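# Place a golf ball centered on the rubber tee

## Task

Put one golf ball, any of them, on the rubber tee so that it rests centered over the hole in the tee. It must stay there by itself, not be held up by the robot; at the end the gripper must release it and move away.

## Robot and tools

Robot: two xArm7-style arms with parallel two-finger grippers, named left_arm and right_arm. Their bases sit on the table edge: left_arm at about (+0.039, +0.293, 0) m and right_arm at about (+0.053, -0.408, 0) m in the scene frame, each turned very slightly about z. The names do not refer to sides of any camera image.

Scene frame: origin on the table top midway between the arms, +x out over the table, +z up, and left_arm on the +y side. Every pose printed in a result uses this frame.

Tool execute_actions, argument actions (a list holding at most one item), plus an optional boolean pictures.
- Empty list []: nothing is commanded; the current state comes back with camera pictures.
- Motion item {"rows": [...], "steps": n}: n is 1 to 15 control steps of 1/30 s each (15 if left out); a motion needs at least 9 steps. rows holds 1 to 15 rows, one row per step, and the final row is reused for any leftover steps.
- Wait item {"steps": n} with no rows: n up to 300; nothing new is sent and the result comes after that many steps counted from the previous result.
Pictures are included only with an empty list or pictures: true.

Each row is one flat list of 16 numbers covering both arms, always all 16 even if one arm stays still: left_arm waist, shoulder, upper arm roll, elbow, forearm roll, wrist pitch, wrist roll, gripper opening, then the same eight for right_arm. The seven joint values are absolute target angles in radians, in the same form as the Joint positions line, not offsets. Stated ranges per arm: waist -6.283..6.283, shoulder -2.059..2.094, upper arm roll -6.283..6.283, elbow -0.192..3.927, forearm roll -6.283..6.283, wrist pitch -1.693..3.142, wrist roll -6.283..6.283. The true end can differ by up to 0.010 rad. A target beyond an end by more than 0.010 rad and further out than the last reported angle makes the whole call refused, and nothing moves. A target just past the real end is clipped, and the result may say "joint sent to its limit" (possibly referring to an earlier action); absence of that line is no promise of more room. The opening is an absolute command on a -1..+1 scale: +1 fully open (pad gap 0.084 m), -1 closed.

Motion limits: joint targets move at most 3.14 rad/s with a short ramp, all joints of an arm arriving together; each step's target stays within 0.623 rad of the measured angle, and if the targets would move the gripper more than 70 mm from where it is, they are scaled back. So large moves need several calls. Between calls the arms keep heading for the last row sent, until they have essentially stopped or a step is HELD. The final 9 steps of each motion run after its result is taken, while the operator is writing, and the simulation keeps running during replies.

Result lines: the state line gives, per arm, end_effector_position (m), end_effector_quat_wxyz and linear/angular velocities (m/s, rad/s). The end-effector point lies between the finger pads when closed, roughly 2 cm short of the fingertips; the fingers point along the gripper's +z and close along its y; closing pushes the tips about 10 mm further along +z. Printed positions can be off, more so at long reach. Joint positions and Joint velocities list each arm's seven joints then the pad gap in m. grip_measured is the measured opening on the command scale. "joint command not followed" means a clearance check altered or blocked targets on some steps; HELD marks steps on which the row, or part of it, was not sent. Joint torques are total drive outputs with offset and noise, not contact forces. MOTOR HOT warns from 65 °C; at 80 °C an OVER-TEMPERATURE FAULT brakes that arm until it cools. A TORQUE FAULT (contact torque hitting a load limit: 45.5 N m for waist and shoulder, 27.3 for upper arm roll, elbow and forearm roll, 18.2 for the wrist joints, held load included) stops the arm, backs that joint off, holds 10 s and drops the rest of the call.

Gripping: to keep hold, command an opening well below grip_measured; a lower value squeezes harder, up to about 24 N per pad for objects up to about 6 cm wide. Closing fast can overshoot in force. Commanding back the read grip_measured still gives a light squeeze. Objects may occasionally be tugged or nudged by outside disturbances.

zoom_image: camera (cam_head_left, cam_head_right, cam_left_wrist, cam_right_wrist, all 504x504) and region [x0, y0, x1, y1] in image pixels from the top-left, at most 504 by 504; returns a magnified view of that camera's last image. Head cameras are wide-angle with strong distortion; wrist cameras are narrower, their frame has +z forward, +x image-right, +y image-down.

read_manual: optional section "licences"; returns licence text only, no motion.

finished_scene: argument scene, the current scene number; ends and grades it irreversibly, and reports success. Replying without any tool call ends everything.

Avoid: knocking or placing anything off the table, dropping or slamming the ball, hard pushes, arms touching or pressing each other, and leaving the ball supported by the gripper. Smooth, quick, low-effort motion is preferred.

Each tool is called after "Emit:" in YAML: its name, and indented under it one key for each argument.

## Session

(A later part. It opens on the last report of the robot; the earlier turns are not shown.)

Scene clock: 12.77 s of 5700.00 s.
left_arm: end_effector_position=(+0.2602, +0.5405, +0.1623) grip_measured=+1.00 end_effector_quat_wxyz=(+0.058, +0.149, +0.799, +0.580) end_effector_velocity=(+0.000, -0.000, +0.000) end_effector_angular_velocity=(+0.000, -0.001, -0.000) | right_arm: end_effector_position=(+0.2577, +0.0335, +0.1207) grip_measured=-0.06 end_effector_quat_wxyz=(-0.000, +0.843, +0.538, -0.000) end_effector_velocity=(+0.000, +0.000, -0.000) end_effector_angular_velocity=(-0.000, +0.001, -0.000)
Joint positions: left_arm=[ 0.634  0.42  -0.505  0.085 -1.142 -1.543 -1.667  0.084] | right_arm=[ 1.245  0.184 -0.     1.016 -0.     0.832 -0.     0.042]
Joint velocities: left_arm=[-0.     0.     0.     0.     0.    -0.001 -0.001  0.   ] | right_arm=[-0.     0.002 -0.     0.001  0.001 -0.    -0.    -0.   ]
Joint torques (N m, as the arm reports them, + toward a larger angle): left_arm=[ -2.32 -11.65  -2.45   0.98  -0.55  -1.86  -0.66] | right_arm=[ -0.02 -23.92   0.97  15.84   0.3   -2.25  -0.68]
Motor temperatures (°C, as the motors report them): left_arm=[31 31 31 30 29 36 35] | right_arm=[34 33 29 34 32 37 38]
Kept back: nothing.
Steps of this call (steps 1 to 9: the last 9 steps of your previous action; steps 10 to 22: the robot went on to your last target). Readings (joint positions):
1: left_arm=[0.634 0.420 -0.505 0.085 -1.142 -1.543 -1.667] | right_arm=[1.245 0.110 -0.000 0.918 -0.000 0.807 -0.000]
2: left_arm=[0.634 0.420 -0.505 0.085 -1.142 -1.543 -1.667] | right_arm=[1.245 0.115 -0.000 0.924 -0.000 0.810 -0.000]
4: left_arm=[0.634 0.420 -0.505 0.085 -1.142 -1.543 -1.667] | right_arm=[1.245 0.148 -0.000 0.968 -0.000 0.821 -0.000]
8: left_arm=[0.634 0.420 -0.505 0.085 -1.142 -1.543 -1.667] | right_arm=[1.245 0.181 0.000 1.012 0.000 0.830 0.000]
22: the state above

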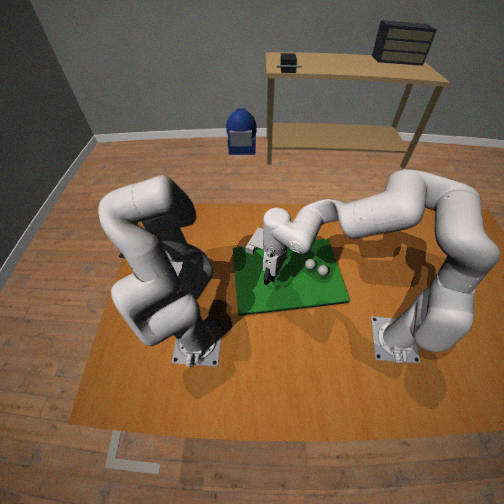

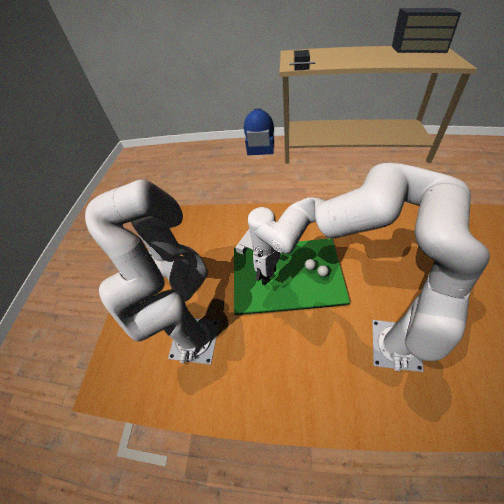

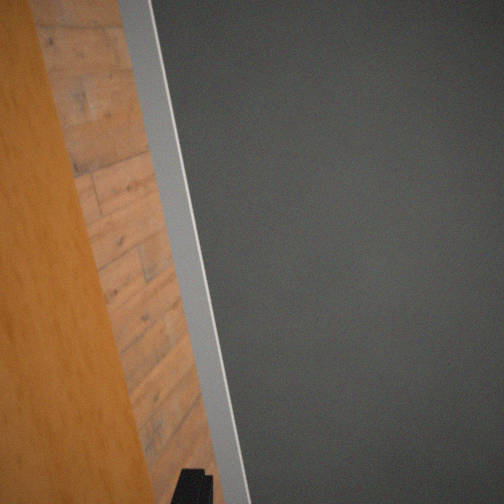

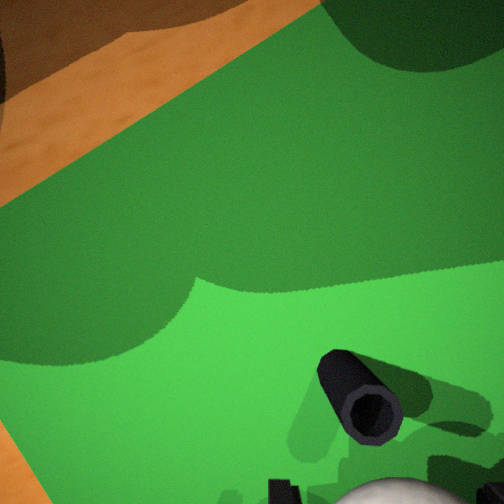

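Emit:
execute_actions:
  actions:
    - {"rows":[[0.634,0.42,-0.505,0.085,-1.142,-1.543,-1.667,1,1.245,0.267,0,1.112,0,0.845,0,-0.4],[0.634,0.42,-0.505,0.085,-1.142,-1.543,-1.667,1,1.245,0.267,0,1.112,0,0.845,0,-0.4],[0.634,0.42,-0.505,0.085,-1.142,-1.543,-1.667,1,1.245,0.267,0,1.112,0,0.845,0,-0.4],[0.634,0.42,-0.505,0.085,-1.142,-1.543,-1.667,1,1.245,0.267,0,1.112,0,0.845,0,-0.4],[0.634,0.42,-0.505,0.085,-1.142,-1.543,-1.667,1,1.245,0.267,0,1.112,0,0.845,0,-0.4],[0.634,0.42,-0.505,0.085,-1.142,-1.543,-1.667,1,1.245,0.267,0,1.112,0,0.845,0,-0.4],[0.634,0.42,-0.505,0.085,-1.142,-1.543,-1.667,1,1.245,0.267,0,1.112,0,0.845,0,-0.4],[0.634,0.42,-0.505,0.085,-1.142,-1.543,-1.667,1,1.245,0.2704,0,1.1102,0,0.8398,0,-0.4],[0.634,0.42,-0.505,0.085,-1.142,-1.543,-1.667,1,1.245,0.2737,0,1.1085,0,0.8348,0,-0.4],[0.634,0.42,-0.505,0.085,-1.142,-1.543,-1.667,1,1.245,0.2771,0,1.1067,0,0.8296,0,-0.4],[0.634,0.42,-0.505,0.085,-1.142,-1.543,-1.667,1,1.245,0.2788,0,1.1058,0,0.827,0,-0.4],[0.634,0.42,-0.505,0.085,-1.142,-1.543,-1.667,1,1.245,0.2804,0,1.105,0,0.8246,0,-0.4],[0.634,0.42,-0.505,0.085,-1.142,-1.543,-1.667,1,1.245,0.2821,0,1.1041,0,0.822,0,-0.4],[0.634,0.42,-0.505,0.085,-1.142,-1.543,-1.667,1,1.245,0.2838,0,1.1032,0,0.8194,0,-0.4],[0.634,0.42,-0.505,0.085,-1.142,-1.543,-1.667,1,1.245,0.2855,0,1.1023,0,0.8168,0,-0.4]],"steps":15}

Emit:
execute_actions:
  actions:
    - {"steps":22}
  pictures: true

Emit:
zoom_image:
  camera: "cam_head_right"
  region: [230,240,300,310]

Scene clock: 13.93 s of 5700.00 s.
left_arm: end_effector_position=(+0.2602, +0.5405, +0.1623) grip_measured=+1.00 end_effector_quat_wxyz=(+0.058, +0.149, +0.799, +0.580) end_effector_velocity=(-0.000, +0.000, -0.000) end_effector_angular_velocity=(-0.001, +0.000, +0.000) | right_arm: end_effector_position=(+0.2668, +0.0531, +0.1158) grip_measured=-0.06 end_effector_quat_wxyz=(-0.000, +0.843, +0.538, +0.000) end_effector_velocity=(+0.019, +0.048, -0.038) end_effector_angular_velocity=(-0.044, +0.021, +0.006)
Joint positions: left_arm=[ 0.634  0.42  -0.505  0.085 -1.142 -1.543 -1.667  0.084] | right_arm=[1.245 0.255 0.    1.098 0.    0.842 0.    0.042]
Joint velocities: left_arm=[-0.    -0.     0.    -0.     0.     0.001 -0.     0.   ] | right_arm=[ 0.002  0.244  0.003  0.231 -0.001  0.036 -0.    -0.   ]
Joint torques (N m, as the arm reports them, + toward a larger angle): left_arm=[ -2.09 -11.47  -2.53   1.27  -0.37  -1.79  -0.62] | right_arm=[ -1.18 -33.24   0.98  14.1   -0.33  -1.84  -0.08]
Motor temperatures (°C, as the motors report them): left_arm=[31 31 31 30 29 36 35] | right_arm=[34 33 29 34 32 37 38]
Steps of this call (steps 1 to 15: the robot went on to your last target; steps 16 to 29: nothing new was sent; steps 30 to 35: the first 6 steps of this action). Readings (joint positions):
30: left_arm=[0.634 0.420 -0.505 0.085 -1.142 -1.543 -1.667] | right_arm=[1.245 0.184 -0.000 1.017 -0.000 0.832 -0.000]
31: left_arm=[0.634 0.420 -0.505 0.085 -1.142 -1.543 -1.667] | right_arm=[1.245 0.190 -0.000 1.023 -0.000 0.834 -0.000]
33: left_arm=[0.634 0.420 -0.505 0.085 -1.142 -1.543 -1.667] | right_arm=[1.245 0.226 -0.000 1.067 -0.000 0.839 -0.000]
35: the state above

Scene clock: 14.67 s of 5700.00 s.
left_arm: end_effector_position=(+0.2602, +0.5405, +0.1623) grip_measured=+1.00 end_effector_quat_wxyz=(+0.058, +0.149, +0.799, +0.580) end_effector_velocity=(+0.000, -0.000, +0.000) end_effector_angular_velocity=(-0.000, -0.000, -0.000) | right_arm: end_effector_position=(+0.2683, +0.0562, +0.1040) grip_measured=-0.06 end_effector_quat_wxyz=(-0.000, +0.843, +0.538, +0.000) end_effector_velocity=(-0.001, -0.000, -0.001) end_effector_angular_velocity=(-0.002, +0.001, +0.001)
Joint positions: left_arm=[ 0.634  0.42  -0.505  0.085 -1.142 -1.543 -1.667  0.084] | right_arm=[ 1.245  0.285 -0.     1.102  0.     0.817 -0.     0.042]
Joint velocities: left_arm=[ 0.  0. -0. -0. -0. -0. -0.  0.] | right_arm=[ 0.     0.001  0.001 -0.001  0.    -0.    -0.    -0.   ]
Joint torques (N m, as the arm reports them, + toward a larger angle): left_arm=[ -2.87 -11.24  -2.     0.48  -0.6   -1.69  -0.72] | right_arm=[ -0.59 -27.08   1.06  15.93   0.09  -2.29  -0.14]
Motor temperatures (°C, as the motors report them): left_arm=[31 31 31 30 29 36 35] | right_arm=[34 33 29 34 32 37 38]
Kept back: nothing.
Steps of this call (steps 1 to 9: the last 9 steps of your previous action; steps 10 to 22: the robot went on to your last target). Readings (joint positions):
1: left_arm=[0.634 0.420 -0.505 0.085 -1.142 -1.543 -1.667] | right_arm=[1.245 0.261 0.000 1.104 0.000 0.843 0.000]
2: left_arm=[0.634 0.420 -0.505 0.085 -1.142 -1.543 -1.667] | right_arm=[1.245 0.264 0.000 1.107 0.000 0.844 0.000]
4: left_arm=[0.634 0.420 -0.505 0.085 -1.142 -1.543 -1.667] | right_arm=[1.245 0.269 0.000 1.109 0.000 0.840 0.000]
8: left_arm=[0.634 0.420 -0.505 0.085 -1.142 -1.543 -1.667] | right_arm=[1.245 0.279 -0.000 1.105 -0.000 0.827 -0.000]
22: the state above

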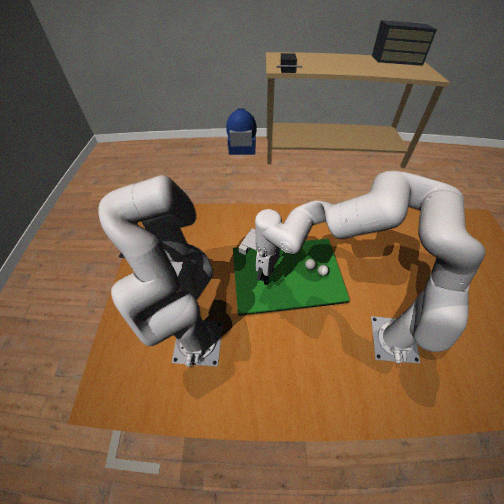

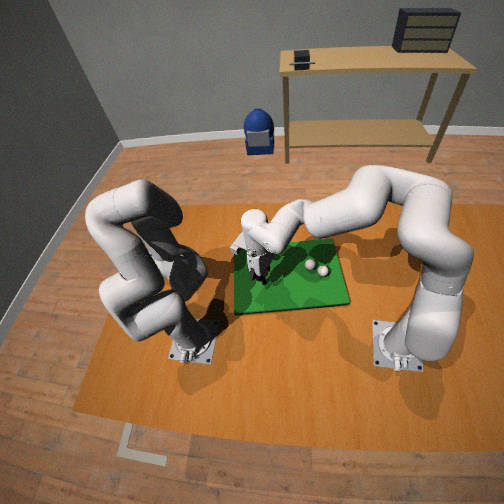

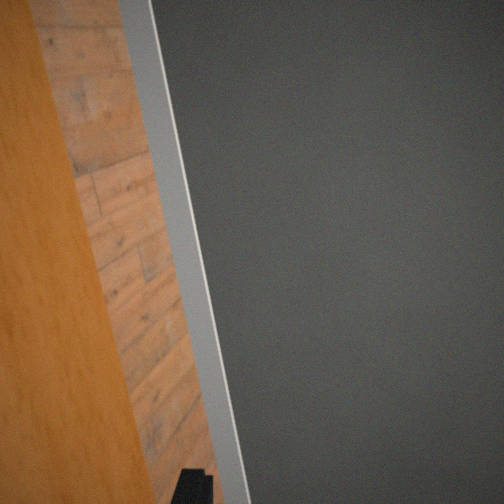

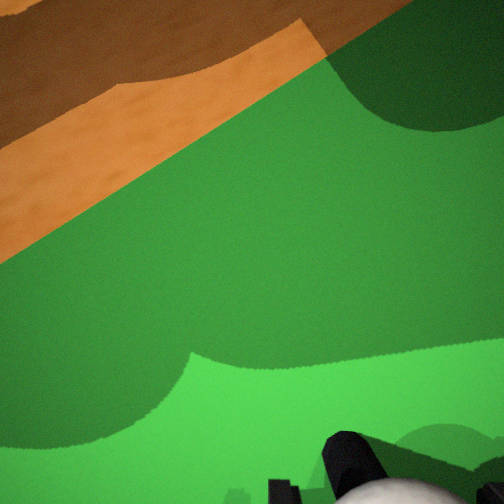

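Region (230, 240, 300, 310) of cam_head_right's 504x504 image, scaled by 7.200, with more detail than that image has.

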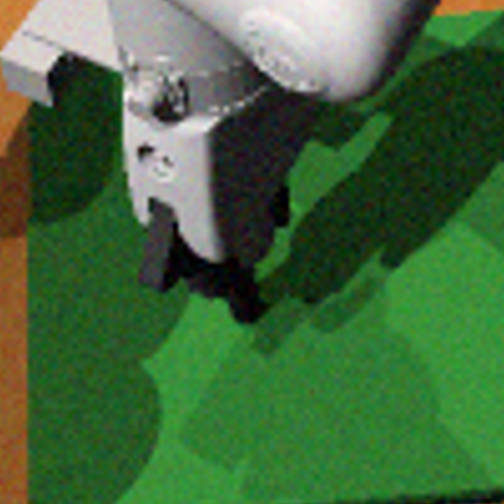

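No contact yet; lower 2 mm.

Emit:
execute_actions:
  actions:
    - {"rows":[[0.634,0.42,-0.505,0.085,-1.142,-1.543,-1.667,1,1.245,0.2889,0,1.1005,0,0.8116,0,-0.4]],"steps":9}

Emit:
execute_actions:
  actions:
    - {"steps":14}

Scene clock: 14.83 s of 5700.00 s.
left_arm: end_effector_position=(+0.2602, +0.5405, +0.1623) grip_measured=+1.00 end_effector_quat_wxyz=(+0.058, +0.149, +0.799, +0.580) end_effector_velocity=(+0.000, -0.000, -0.000) end_effector_angular_velocity=(-0.001, -0.000, -0.001) | right_arm: end_effector_position=(+0.2682, +0.0562, +0.1039) grip_measured=-0.06 end_effector_quat_wxyz=(-0.000, +0.843, +0.538, +0.000) end_effector_velocity=(-0.000, +0.000, +0.000) end_effector_angular_velocity=(-0.000, -0.000, +0.001)
Joint positions: left_arm=[ 0.634  0.42  -0.505  0.085 -1.142 -1.543 -1.667  0.084] | right_arm=[ 1.245  0.285 -0.     1.102 -0.     0.817 -0.     0.042]
Joint velocities: left_arm=[ 0.     0.    -0.001 -0.     0.001  0.    -0.     0.   ] | right_arm=[-0.    -0.     0.     0.    -0.001  0.    -0.    -0.   ]
Joint torques (N m, as the arm reports them, + toward a larger angle): left_arm=[ -2.33 -11.51  -2.1    0.82  -0.12  -1.74  -0.63] | right_arm=[  0.46 -26.69   0.63  15.69   0.52  -2.12  -0.19]
Motor temperatures (°C, as the motors report them): left_arm=[31 31 31 30 29 36 35] | right_arm=[34 33 29 34 32 37 38]
Kept back: the last 9 steps of this action.
Steps of this call (steps 1 to 5: the robot went on to your last target). Readings (joint positions):
1: left_arm=[0.634 0.420 -0.505 0.085 -1.142 -1.543 -1.667] | right_arm=[1.245 0.285 -0.000 1.102 0.000 0.817 0.000]
2: left_arm=[0.634 0.420 -0.505 0.085 -1.142 -1.543 -1.667] | right_arm=[1.245 0.285 -0.000 1.102 0.000 0.817 -0.000]
4: left_arm=[0.634 0.420 -0.505 0.085 -1.142 -1.543 -1.667] | right_arm=[1.245 0.285 0.000 1.102 0.000 0.817 0.000]
5: the state above

Scene clock: 15.30 s of 5700.00 s.
left_arm: end_effector_position=(+0.2602, +0.5405, +0.1623) grip_measured=+1.00 end_effector_quat_wxyz=(+0.058, +0.149, +0.799, +0.580) end_effector_velocity=(+0.001, -0.000, -0.000) end_effector_angular_velocity=(-0.002, -0.001, -0.002) | right_arm: end_effector_position=(+0.2684, +0.0566, +0.1026) grip_measured=-0.05 end_effector_quat_wxyz=(-0.000, +0.843, +0.538, +0.001) end_effector_velocity=(+0.001, -0.001, -0.001) end_effector_angular_velocity=(-0.002, +0.000, -0.002)
Joint positions: left_arm=[ 0.634  0.42  -0.505  0.085 -1.142 -1.543 -1.667  0.084] | right_arm=[ 1.245  0.288 -0.     1.101 -0.     0.812  0.     0.042]
Joint velocities: left_arm=[-0.    -0.     0.    -0.     0.003  0.001 -0.     0.   ] | right_arm=[-0.     0.001 -0.002 -0.001 -0.    -0.     0.     0.   ]
Joint torques (N m, as the arm reports them, + toward a larger angle): left_arm=[ -2.32 -11.85  -2.56   0.61  -0.27  -1.66  -0.68] | right_arm=[ -0.26 -23.06   0.67  13.53   0.14  -2.01  -0.11]
Motor temperatures (°C, as the motors report them): left_arm=[31 31 31 30 29 36 35] | right_arm=[34 33 29 34 32 37 38]
Kept back: nothing.
Steps of this call (steps 1 to 9: the last 9 steps of your previous action; steps 10 to 14: the robot went on to your last target). Readings (joint positions):
1: left_arm=[0.634 0.420 -0.505 0.085 -1.142 -1.543 -1.667] | right_arm=[1.245 0.286 -0.000 1.102 -0.000 0.816 -0.000]
2: left_arm=[0.634 0.420 -0.505 0.085 -1.142 -1.543 -1.667] | right_arm=[1.245 0.286 -0.000 1.102 0.000 0.815 -0.000]
4: left_arm=[0.634 0.420 -0.505 0.085 -1.142 -1.543 -1.667] | right_arm=[1.245 0.288 -0.000 1.101 -0.000 0.813 -0.000]
8: left_arm=[0.634 0.420 -0.505 0.085 -1.142 -1.543 -1.667] | right_arm=[1.245 0.288 -0.000 1.101 -0.000 0.812 0.000]
14: the state above

Emit:
execute_actions:
  actions:
    - {"rows":[[0.634,0.42,-0.505,0.085,-1.142,-1.543,-1.667,1,1.245,0.2872,0,1.1014,0,0.8142,0,-0.3],[0.634,0.42,-0.505,0.085,-1.142,-1.543,-1.667,1,1.245,0.2872,0,1.1014,0,0.8142,0,-0.2],[0.634,0.42,-0.505,0.085,-1.142,-1.543,-1.667,1,1.245,0.2872,0,1.1014,0,0.8142,0,-0.12],[0.634,0.42,-0.505,0.085,-1.142,-1.543,-1.667,1,1.245,0.2872,0,1.1014,0,0.8142,0,-0.08],[0.634,0.42,-0.505,0.085,-1.142,-1.543,-1.667,1,1.245,0.2872,0,1.1014,0,0.8142,0,-0.05],[0.634,0.42,-0.505,0.085,-1.142,-1.543,-1.667,1,1.245,0.2872,0,1.1014,0,0.8142,0,-0.03],[0.634,0.42,-0.505,0.085,-1.142,-1.543,-1.667,1,1.245,0.2872,0,1.1014,0,0.8142,0,-0.01],[0.634,0.42,-0.505,0.085,-1.142,-1.543,-1.667,1,1.245,0.2872,0,1.1014,0,0.8142,0,0.02],[0.634,0.42,-0.505,0.085,-1.142,-1.543,-1.667,1,1.245,0.2872,0,1.1014,0,0.8142,0,0.05],[0.634,0.42,-0.505,0.085,-1.142,-1.543,-1.667,1,1.245,0.2872,0,1.1014,0,0.8142,0,0.1],[0.634,0.42,-0.505,0.085,-1.142,-1.543,-1.667,1,1.245,0.2872,0,1.1014,0,0.8142,0,0.2],[0.634,0.42,-0.505,0.085,-1.142,-1.543,-1.667,1,1.245,0.2872,0,1.1014,0,0.8142,0,0.7]],"steps":15}

Emit:
execute_actions:
  actions:
    - {"rows":[[0.634,0.42,-0.505,0.085,-1.142,-1.543,-1.667,1,1.245,0.167,0,1.2094,0,1.042,0,0.7]],"steps":10}

Emit:
execute_actions:
  actions:
    - {"rows":[[0.634,0.42,-0.505,0.085,-1.142,-1.543,-1.667,1,1.1,-0.278,0,1.037,0,1.315,0,0.7]],"steps":15}

Emit:
execute_actions:
  actions:
    - {"steps":15}
  pictures: true

Scene clock: 16.53 s of 5700.00 s.
left_arm: end_effector_position=(+0.2602, +0.5405, +0.1623) grip_measured=+1.00 end_effector_quat_wxyz=(+0.058, +0.149, +0.799, +0.580) end_effector_velocity=(-0.000, +0.000, +0.000) end_effector_angular_velocity=(+0.001, +0.000, +0.001) | right_arm: end_effector_position=(+0.2681, +0.0560, +0.1024) grip_measured=-0.05 end_effector_quat_wxyz=(+0.000, +0.843, +0.538, -0.000) end_effector_velocity=(-0.002, -0.002, -0.002) end_effector_angular_velocity=(-0.008, +0.004, +0.003)
Joint positions: left_arm=[ 0.634  0.42  -0.505  0.085 -1.142 -1.543 -1.667  0.084] | right_arm=[1.245 0.288 0.    1.101 0.    0.814 0.    0.042]
Joint velocities: left_arm=[ 0.     0.    -0.    -0.    -0.001 -0.001  0.     0.   ] | right_arm=[ 0.001  0.002  0.002 -0.002 -0.     0.005 -0.     0.013]
Joint torques (N m, as the arm reports them, + toward a larger angle): left_arm=[ -1.28 -10.59  -2.17   0.9   -0.41  -1.91  -0.36] | right_arm=[ -0.04 -23.12   1.3   12.67   0.62  -1.52  -0.2 ]
Motor temperatures (°C, as the motors report them): left_arm=[31 31 31 30 29 36 35] | right_arm=[34 33 29 34 32 37 38]
Steps of this call (steps 1 to 15: the robot went on to your last target; steps 16 to 31: nothing new was sent; steps 32 to 37: the first 6 steps of this action). Readings (joint positions):
32: left_arm=[0.634 0.420 -0.505 0.085 -1.142 -1.543 -1.667] | right_arm=[1.245 0.289 -0.000 1.101 0.000 0.812 -0.000]
33: left_arm=[0.634 0.420 -0.505 0.085 -1.142 -1.543 -1.667] | right_arm=[1.245 0.288 -0.000 1.101 -0.000 0.812 -0.000]
35: left_arm=[0.634 0.420 -0.505 0.085 -1.142 -1.543 -1.667] | right_arm=[1.245 0.288 -0.000 1.101 -0.000 0.813 -0.000]
37: the state above

Scene clock: 16.87 s of 5700.00 s.
left_arm: end_effector_position=(+0.2602, +0.5405, +0.1623) grip_measured=+1.00 end_effector_quat_wxyz=(+0.058, +0.149, +0.799, +0.580) end_effector_velocity=(+0.000, -0.000, +0.001) end_effector_angular_velocity=(+0.002, -0.001, -0.002) | right_arm: end_effector_position=(+0.2680, +0.0558, +0.1024) grip_measured=+0.69 end_effector_quat_wxyz=(+0.001, +0.843, +0.538, -0.001) end_effector_velocity=(-0.001, -0.002, +0.023) end_effector_angular_velocity=(-0.020, +0.009, +0.000)
Joint positions: left_arm=[ 0.634  0.42  -0.505  0.085 -1.142 -1.543 -1.667  0.084] | right_arm=[ 1.245  0.288 -0.     1.101  0.     0.815  0.     0.073]
Joint velocities: left_arm=[ 0.     0.    -0.    -0.     0.001 -0.003  0.     0.   ] | right_arm=[ 0.    -0.032 -0.     0.035 -0.     0.088 -0.     0.01 ]
Joint torques (N m, as the arm reports them, + toward a larger angle): left_arm=[ -1.65 -10.98  -2.48   0.53  -0.42  -1.77  -0.72] | right_arm=[  0.15 -28.86   1.1   17.14   0.07  -1.71  -0.19]
Motor temperatures (°C, as the motors report them): left_arm=[31 31 31 30 29 36 35] | right_arm=[34 33 29 35 32 37 38]
Steps of this call (steps 1 to 9: the last 9 steps of your previous action; step 10: the first step of this action). Readings (joint positions):
10: the state above

Scene clock: 17.37 s of 5700.00 s.
left_arm: end_effector_position=(+0.2602, +0.5405, +0.1623) grip_measured=+1.00 end_effector_quat_wxyz=(+0.058, +0.149, +0.799, +0.580) end_effector_velocity=(-0.000, +0.000, -0.000) end_effector_angular_velocity=(-0.001, -0.000, +0.001) | right_arm: end_effector_position=(+0.2724, +0.0146, +0.2257) grip_measured=+0.70 end_effector_quat_wxyz=(+0.003, +0.855, +0.519, -0.005) end_effector_velocity=(+0.101, -0.318, +0.426) end_effector_angular_velocity=(+0.222, -0.123, -0.493)
Joint positions: left_arm=[ 0.634  0.42  -0.505  0.085 -1.142 -1.543 -1.667  0.084] | right_arm=[ 1.199  0.029  0.001  1.146  0.     1.128 -0.     0.073]
Joint velocities: left_arm=[ 0.     0.     0.001  0.     0.     0.001 -0.001  0.   ] | right_arm=[-0.424 -1.295 -0.07  -0.333 -0.003  0.709  0.     0.   ]
Joint torques (N m, as the arm reports them, + toward a larger angle): left_arm=[ -2.49 -10.52  -2.06   0.78  -0.89  -1.55  -0.79] | right_arm=[  3.24 -18.21   3.01  15.24   0.32  -1.62  -0.47]
Motor temperatures (°C, as the motors report them): left_arm=[31 31 31 30 29 36 35] | right_arm=[34 33 29 35 32 37 38]
Steps of this call (steps 1 to 9: the last 9 steps of your previous action; steps 10 to 15: the first 6 steps of this action). Readings (joint positions):
10: left_arm=[0.634 0.420 -0.505 0.085 -1.142 -1.543 -1.667] | right_arm=[1.245 0.165 -0.000 1.211 0.000 1.034 0.000]
11: left_arm=[0.634 0.420 -0.505 0.085 -1.142 -1.543 -1.667] | right_arm=[1.243 0.161 0.001 1.204 0.000 1.042 -0.000]
13: left_arm=[0.634 0.420 -0.505 0.085 -1.142 -1.543 -1.667] | right_arm=[1.227 0.114 0.004 1.174 0.000 1.079 -0.000]
15: the state above

Scene clock: 17.87 s of 5700.00 s.
left_arm: end_effector_position=(+0.2602, +0.5405, +0.1623) grip_measured=+1.00 end_effector_quat_wxyz=(+0.058, +0.149, +0.799, +0.580) end_effector_velocity=(+0.000, -0.000, -0.000) end_effector_angular_velocity=(-0.001, -0.000, -0.002) | right_arm: end_effector_position=(+0.2696, -0.0752, +0.2980) grip_measured=+0.70 end_effector_quat_wxyz=(+0.001, +0.879, +0.477, -0.002) end_effector_velocity=(+0.005, -0.003, +0.009) end_effector_angular_velocity=(+0.016, -0.009, -0.013)
Joint positions: left_arm=[ 0.634  0.42  -0.505  0.085 -1.142 -1.543 -1.667  0.084] | right_arm=[ 1.101 -0.274  0.001  1.036  0.     1.314 -0.     0.073]
Joint velocities: left_arm=[-0.    -0.    -0.001  0.     0.001  0.     0.     0.   ] | right_arm=[-0.005 -0.016 -0.008  0.008 -0.001  0.006 -0.     0.   ]
Joint torques (N m, as the arm reports them, + toward a larger angle): left_arm=[ -2.18 -10.98  -2.27   0.75  -0.25  -1.79  -0.36] | right_arm=[  0.24 -14.97   1.26  17.56   0.    -2.44  -0.11]
Motor temperatures (°C, as the motors report them): left_arm=[31 31 31 30 29 36 35] | right_arm=[34 33 29 35 32 37 38]
Kept back: nothing.
Steps of this call (steps 1 to 9: the last 9 steps of your previous action; steps 10 to 15: the robot went on to your last target). Readings (joint positions):
1: left_arm=[0.634 0.420 -0.505 0.085 -1.142 -1.543 -1.667] | right_arm=[1.185 -0.013 -0.001 1.135 -0.000 1.152 0.000]
2: left_arm=[0.634 0.420 -0.505 0.085 -1.142 -1.543 -1.667] | right_arm=[1.172 -0.054 -0.002 1.122 -0.000 1.175 0.000]
4: left_arm=[0.634 0.420 -0.505 0.085 -1.142 -1.543 -1.667] | right_arm=[1.146 -0.134 -0.001 1.092 -0.000 1.225 0.000]
8: left_arm=[0.634 0.420 -0.505 0.085 -1.142 -1.543 -1.667] | right_arm=[1.106 -0.259 -0.002 1.049 -0.000 1.299 0.000]
15: the state above

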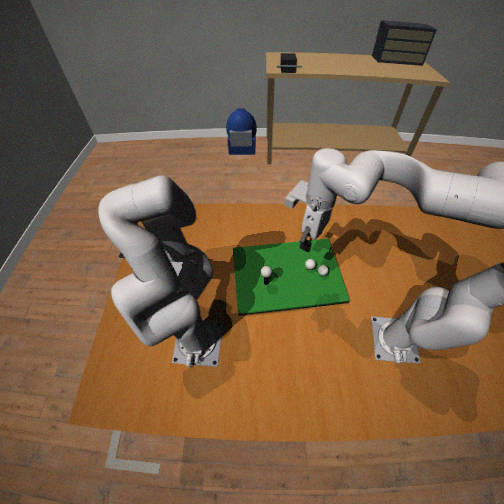

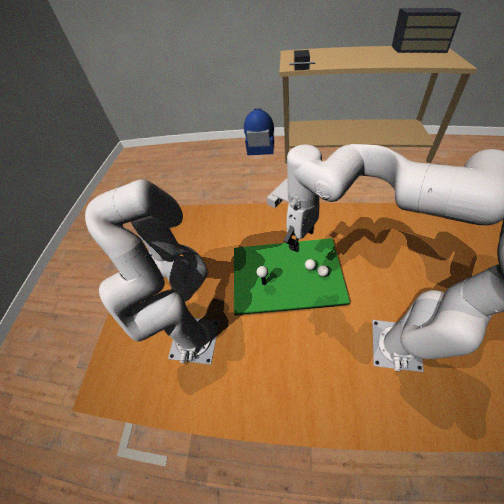

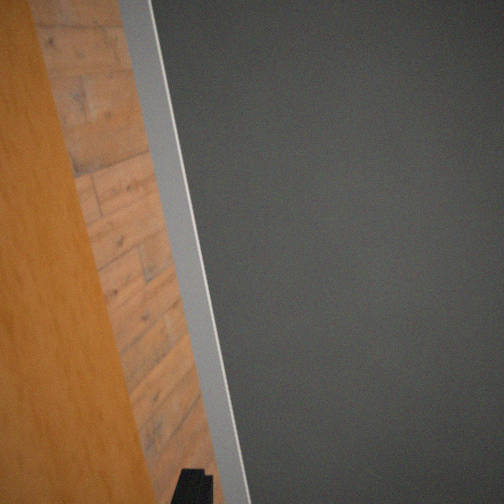

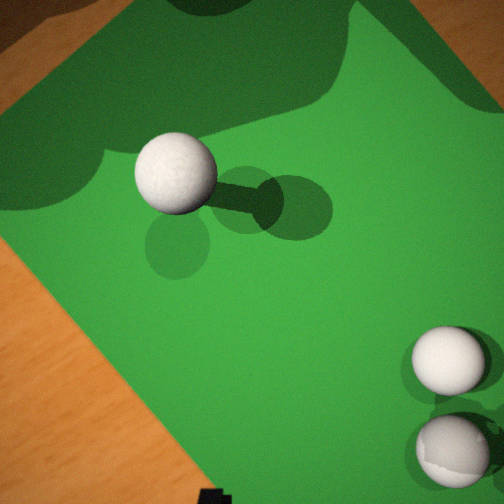

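Emit:
finished_scene:
  scene: 1

The scene is finished: the task was done.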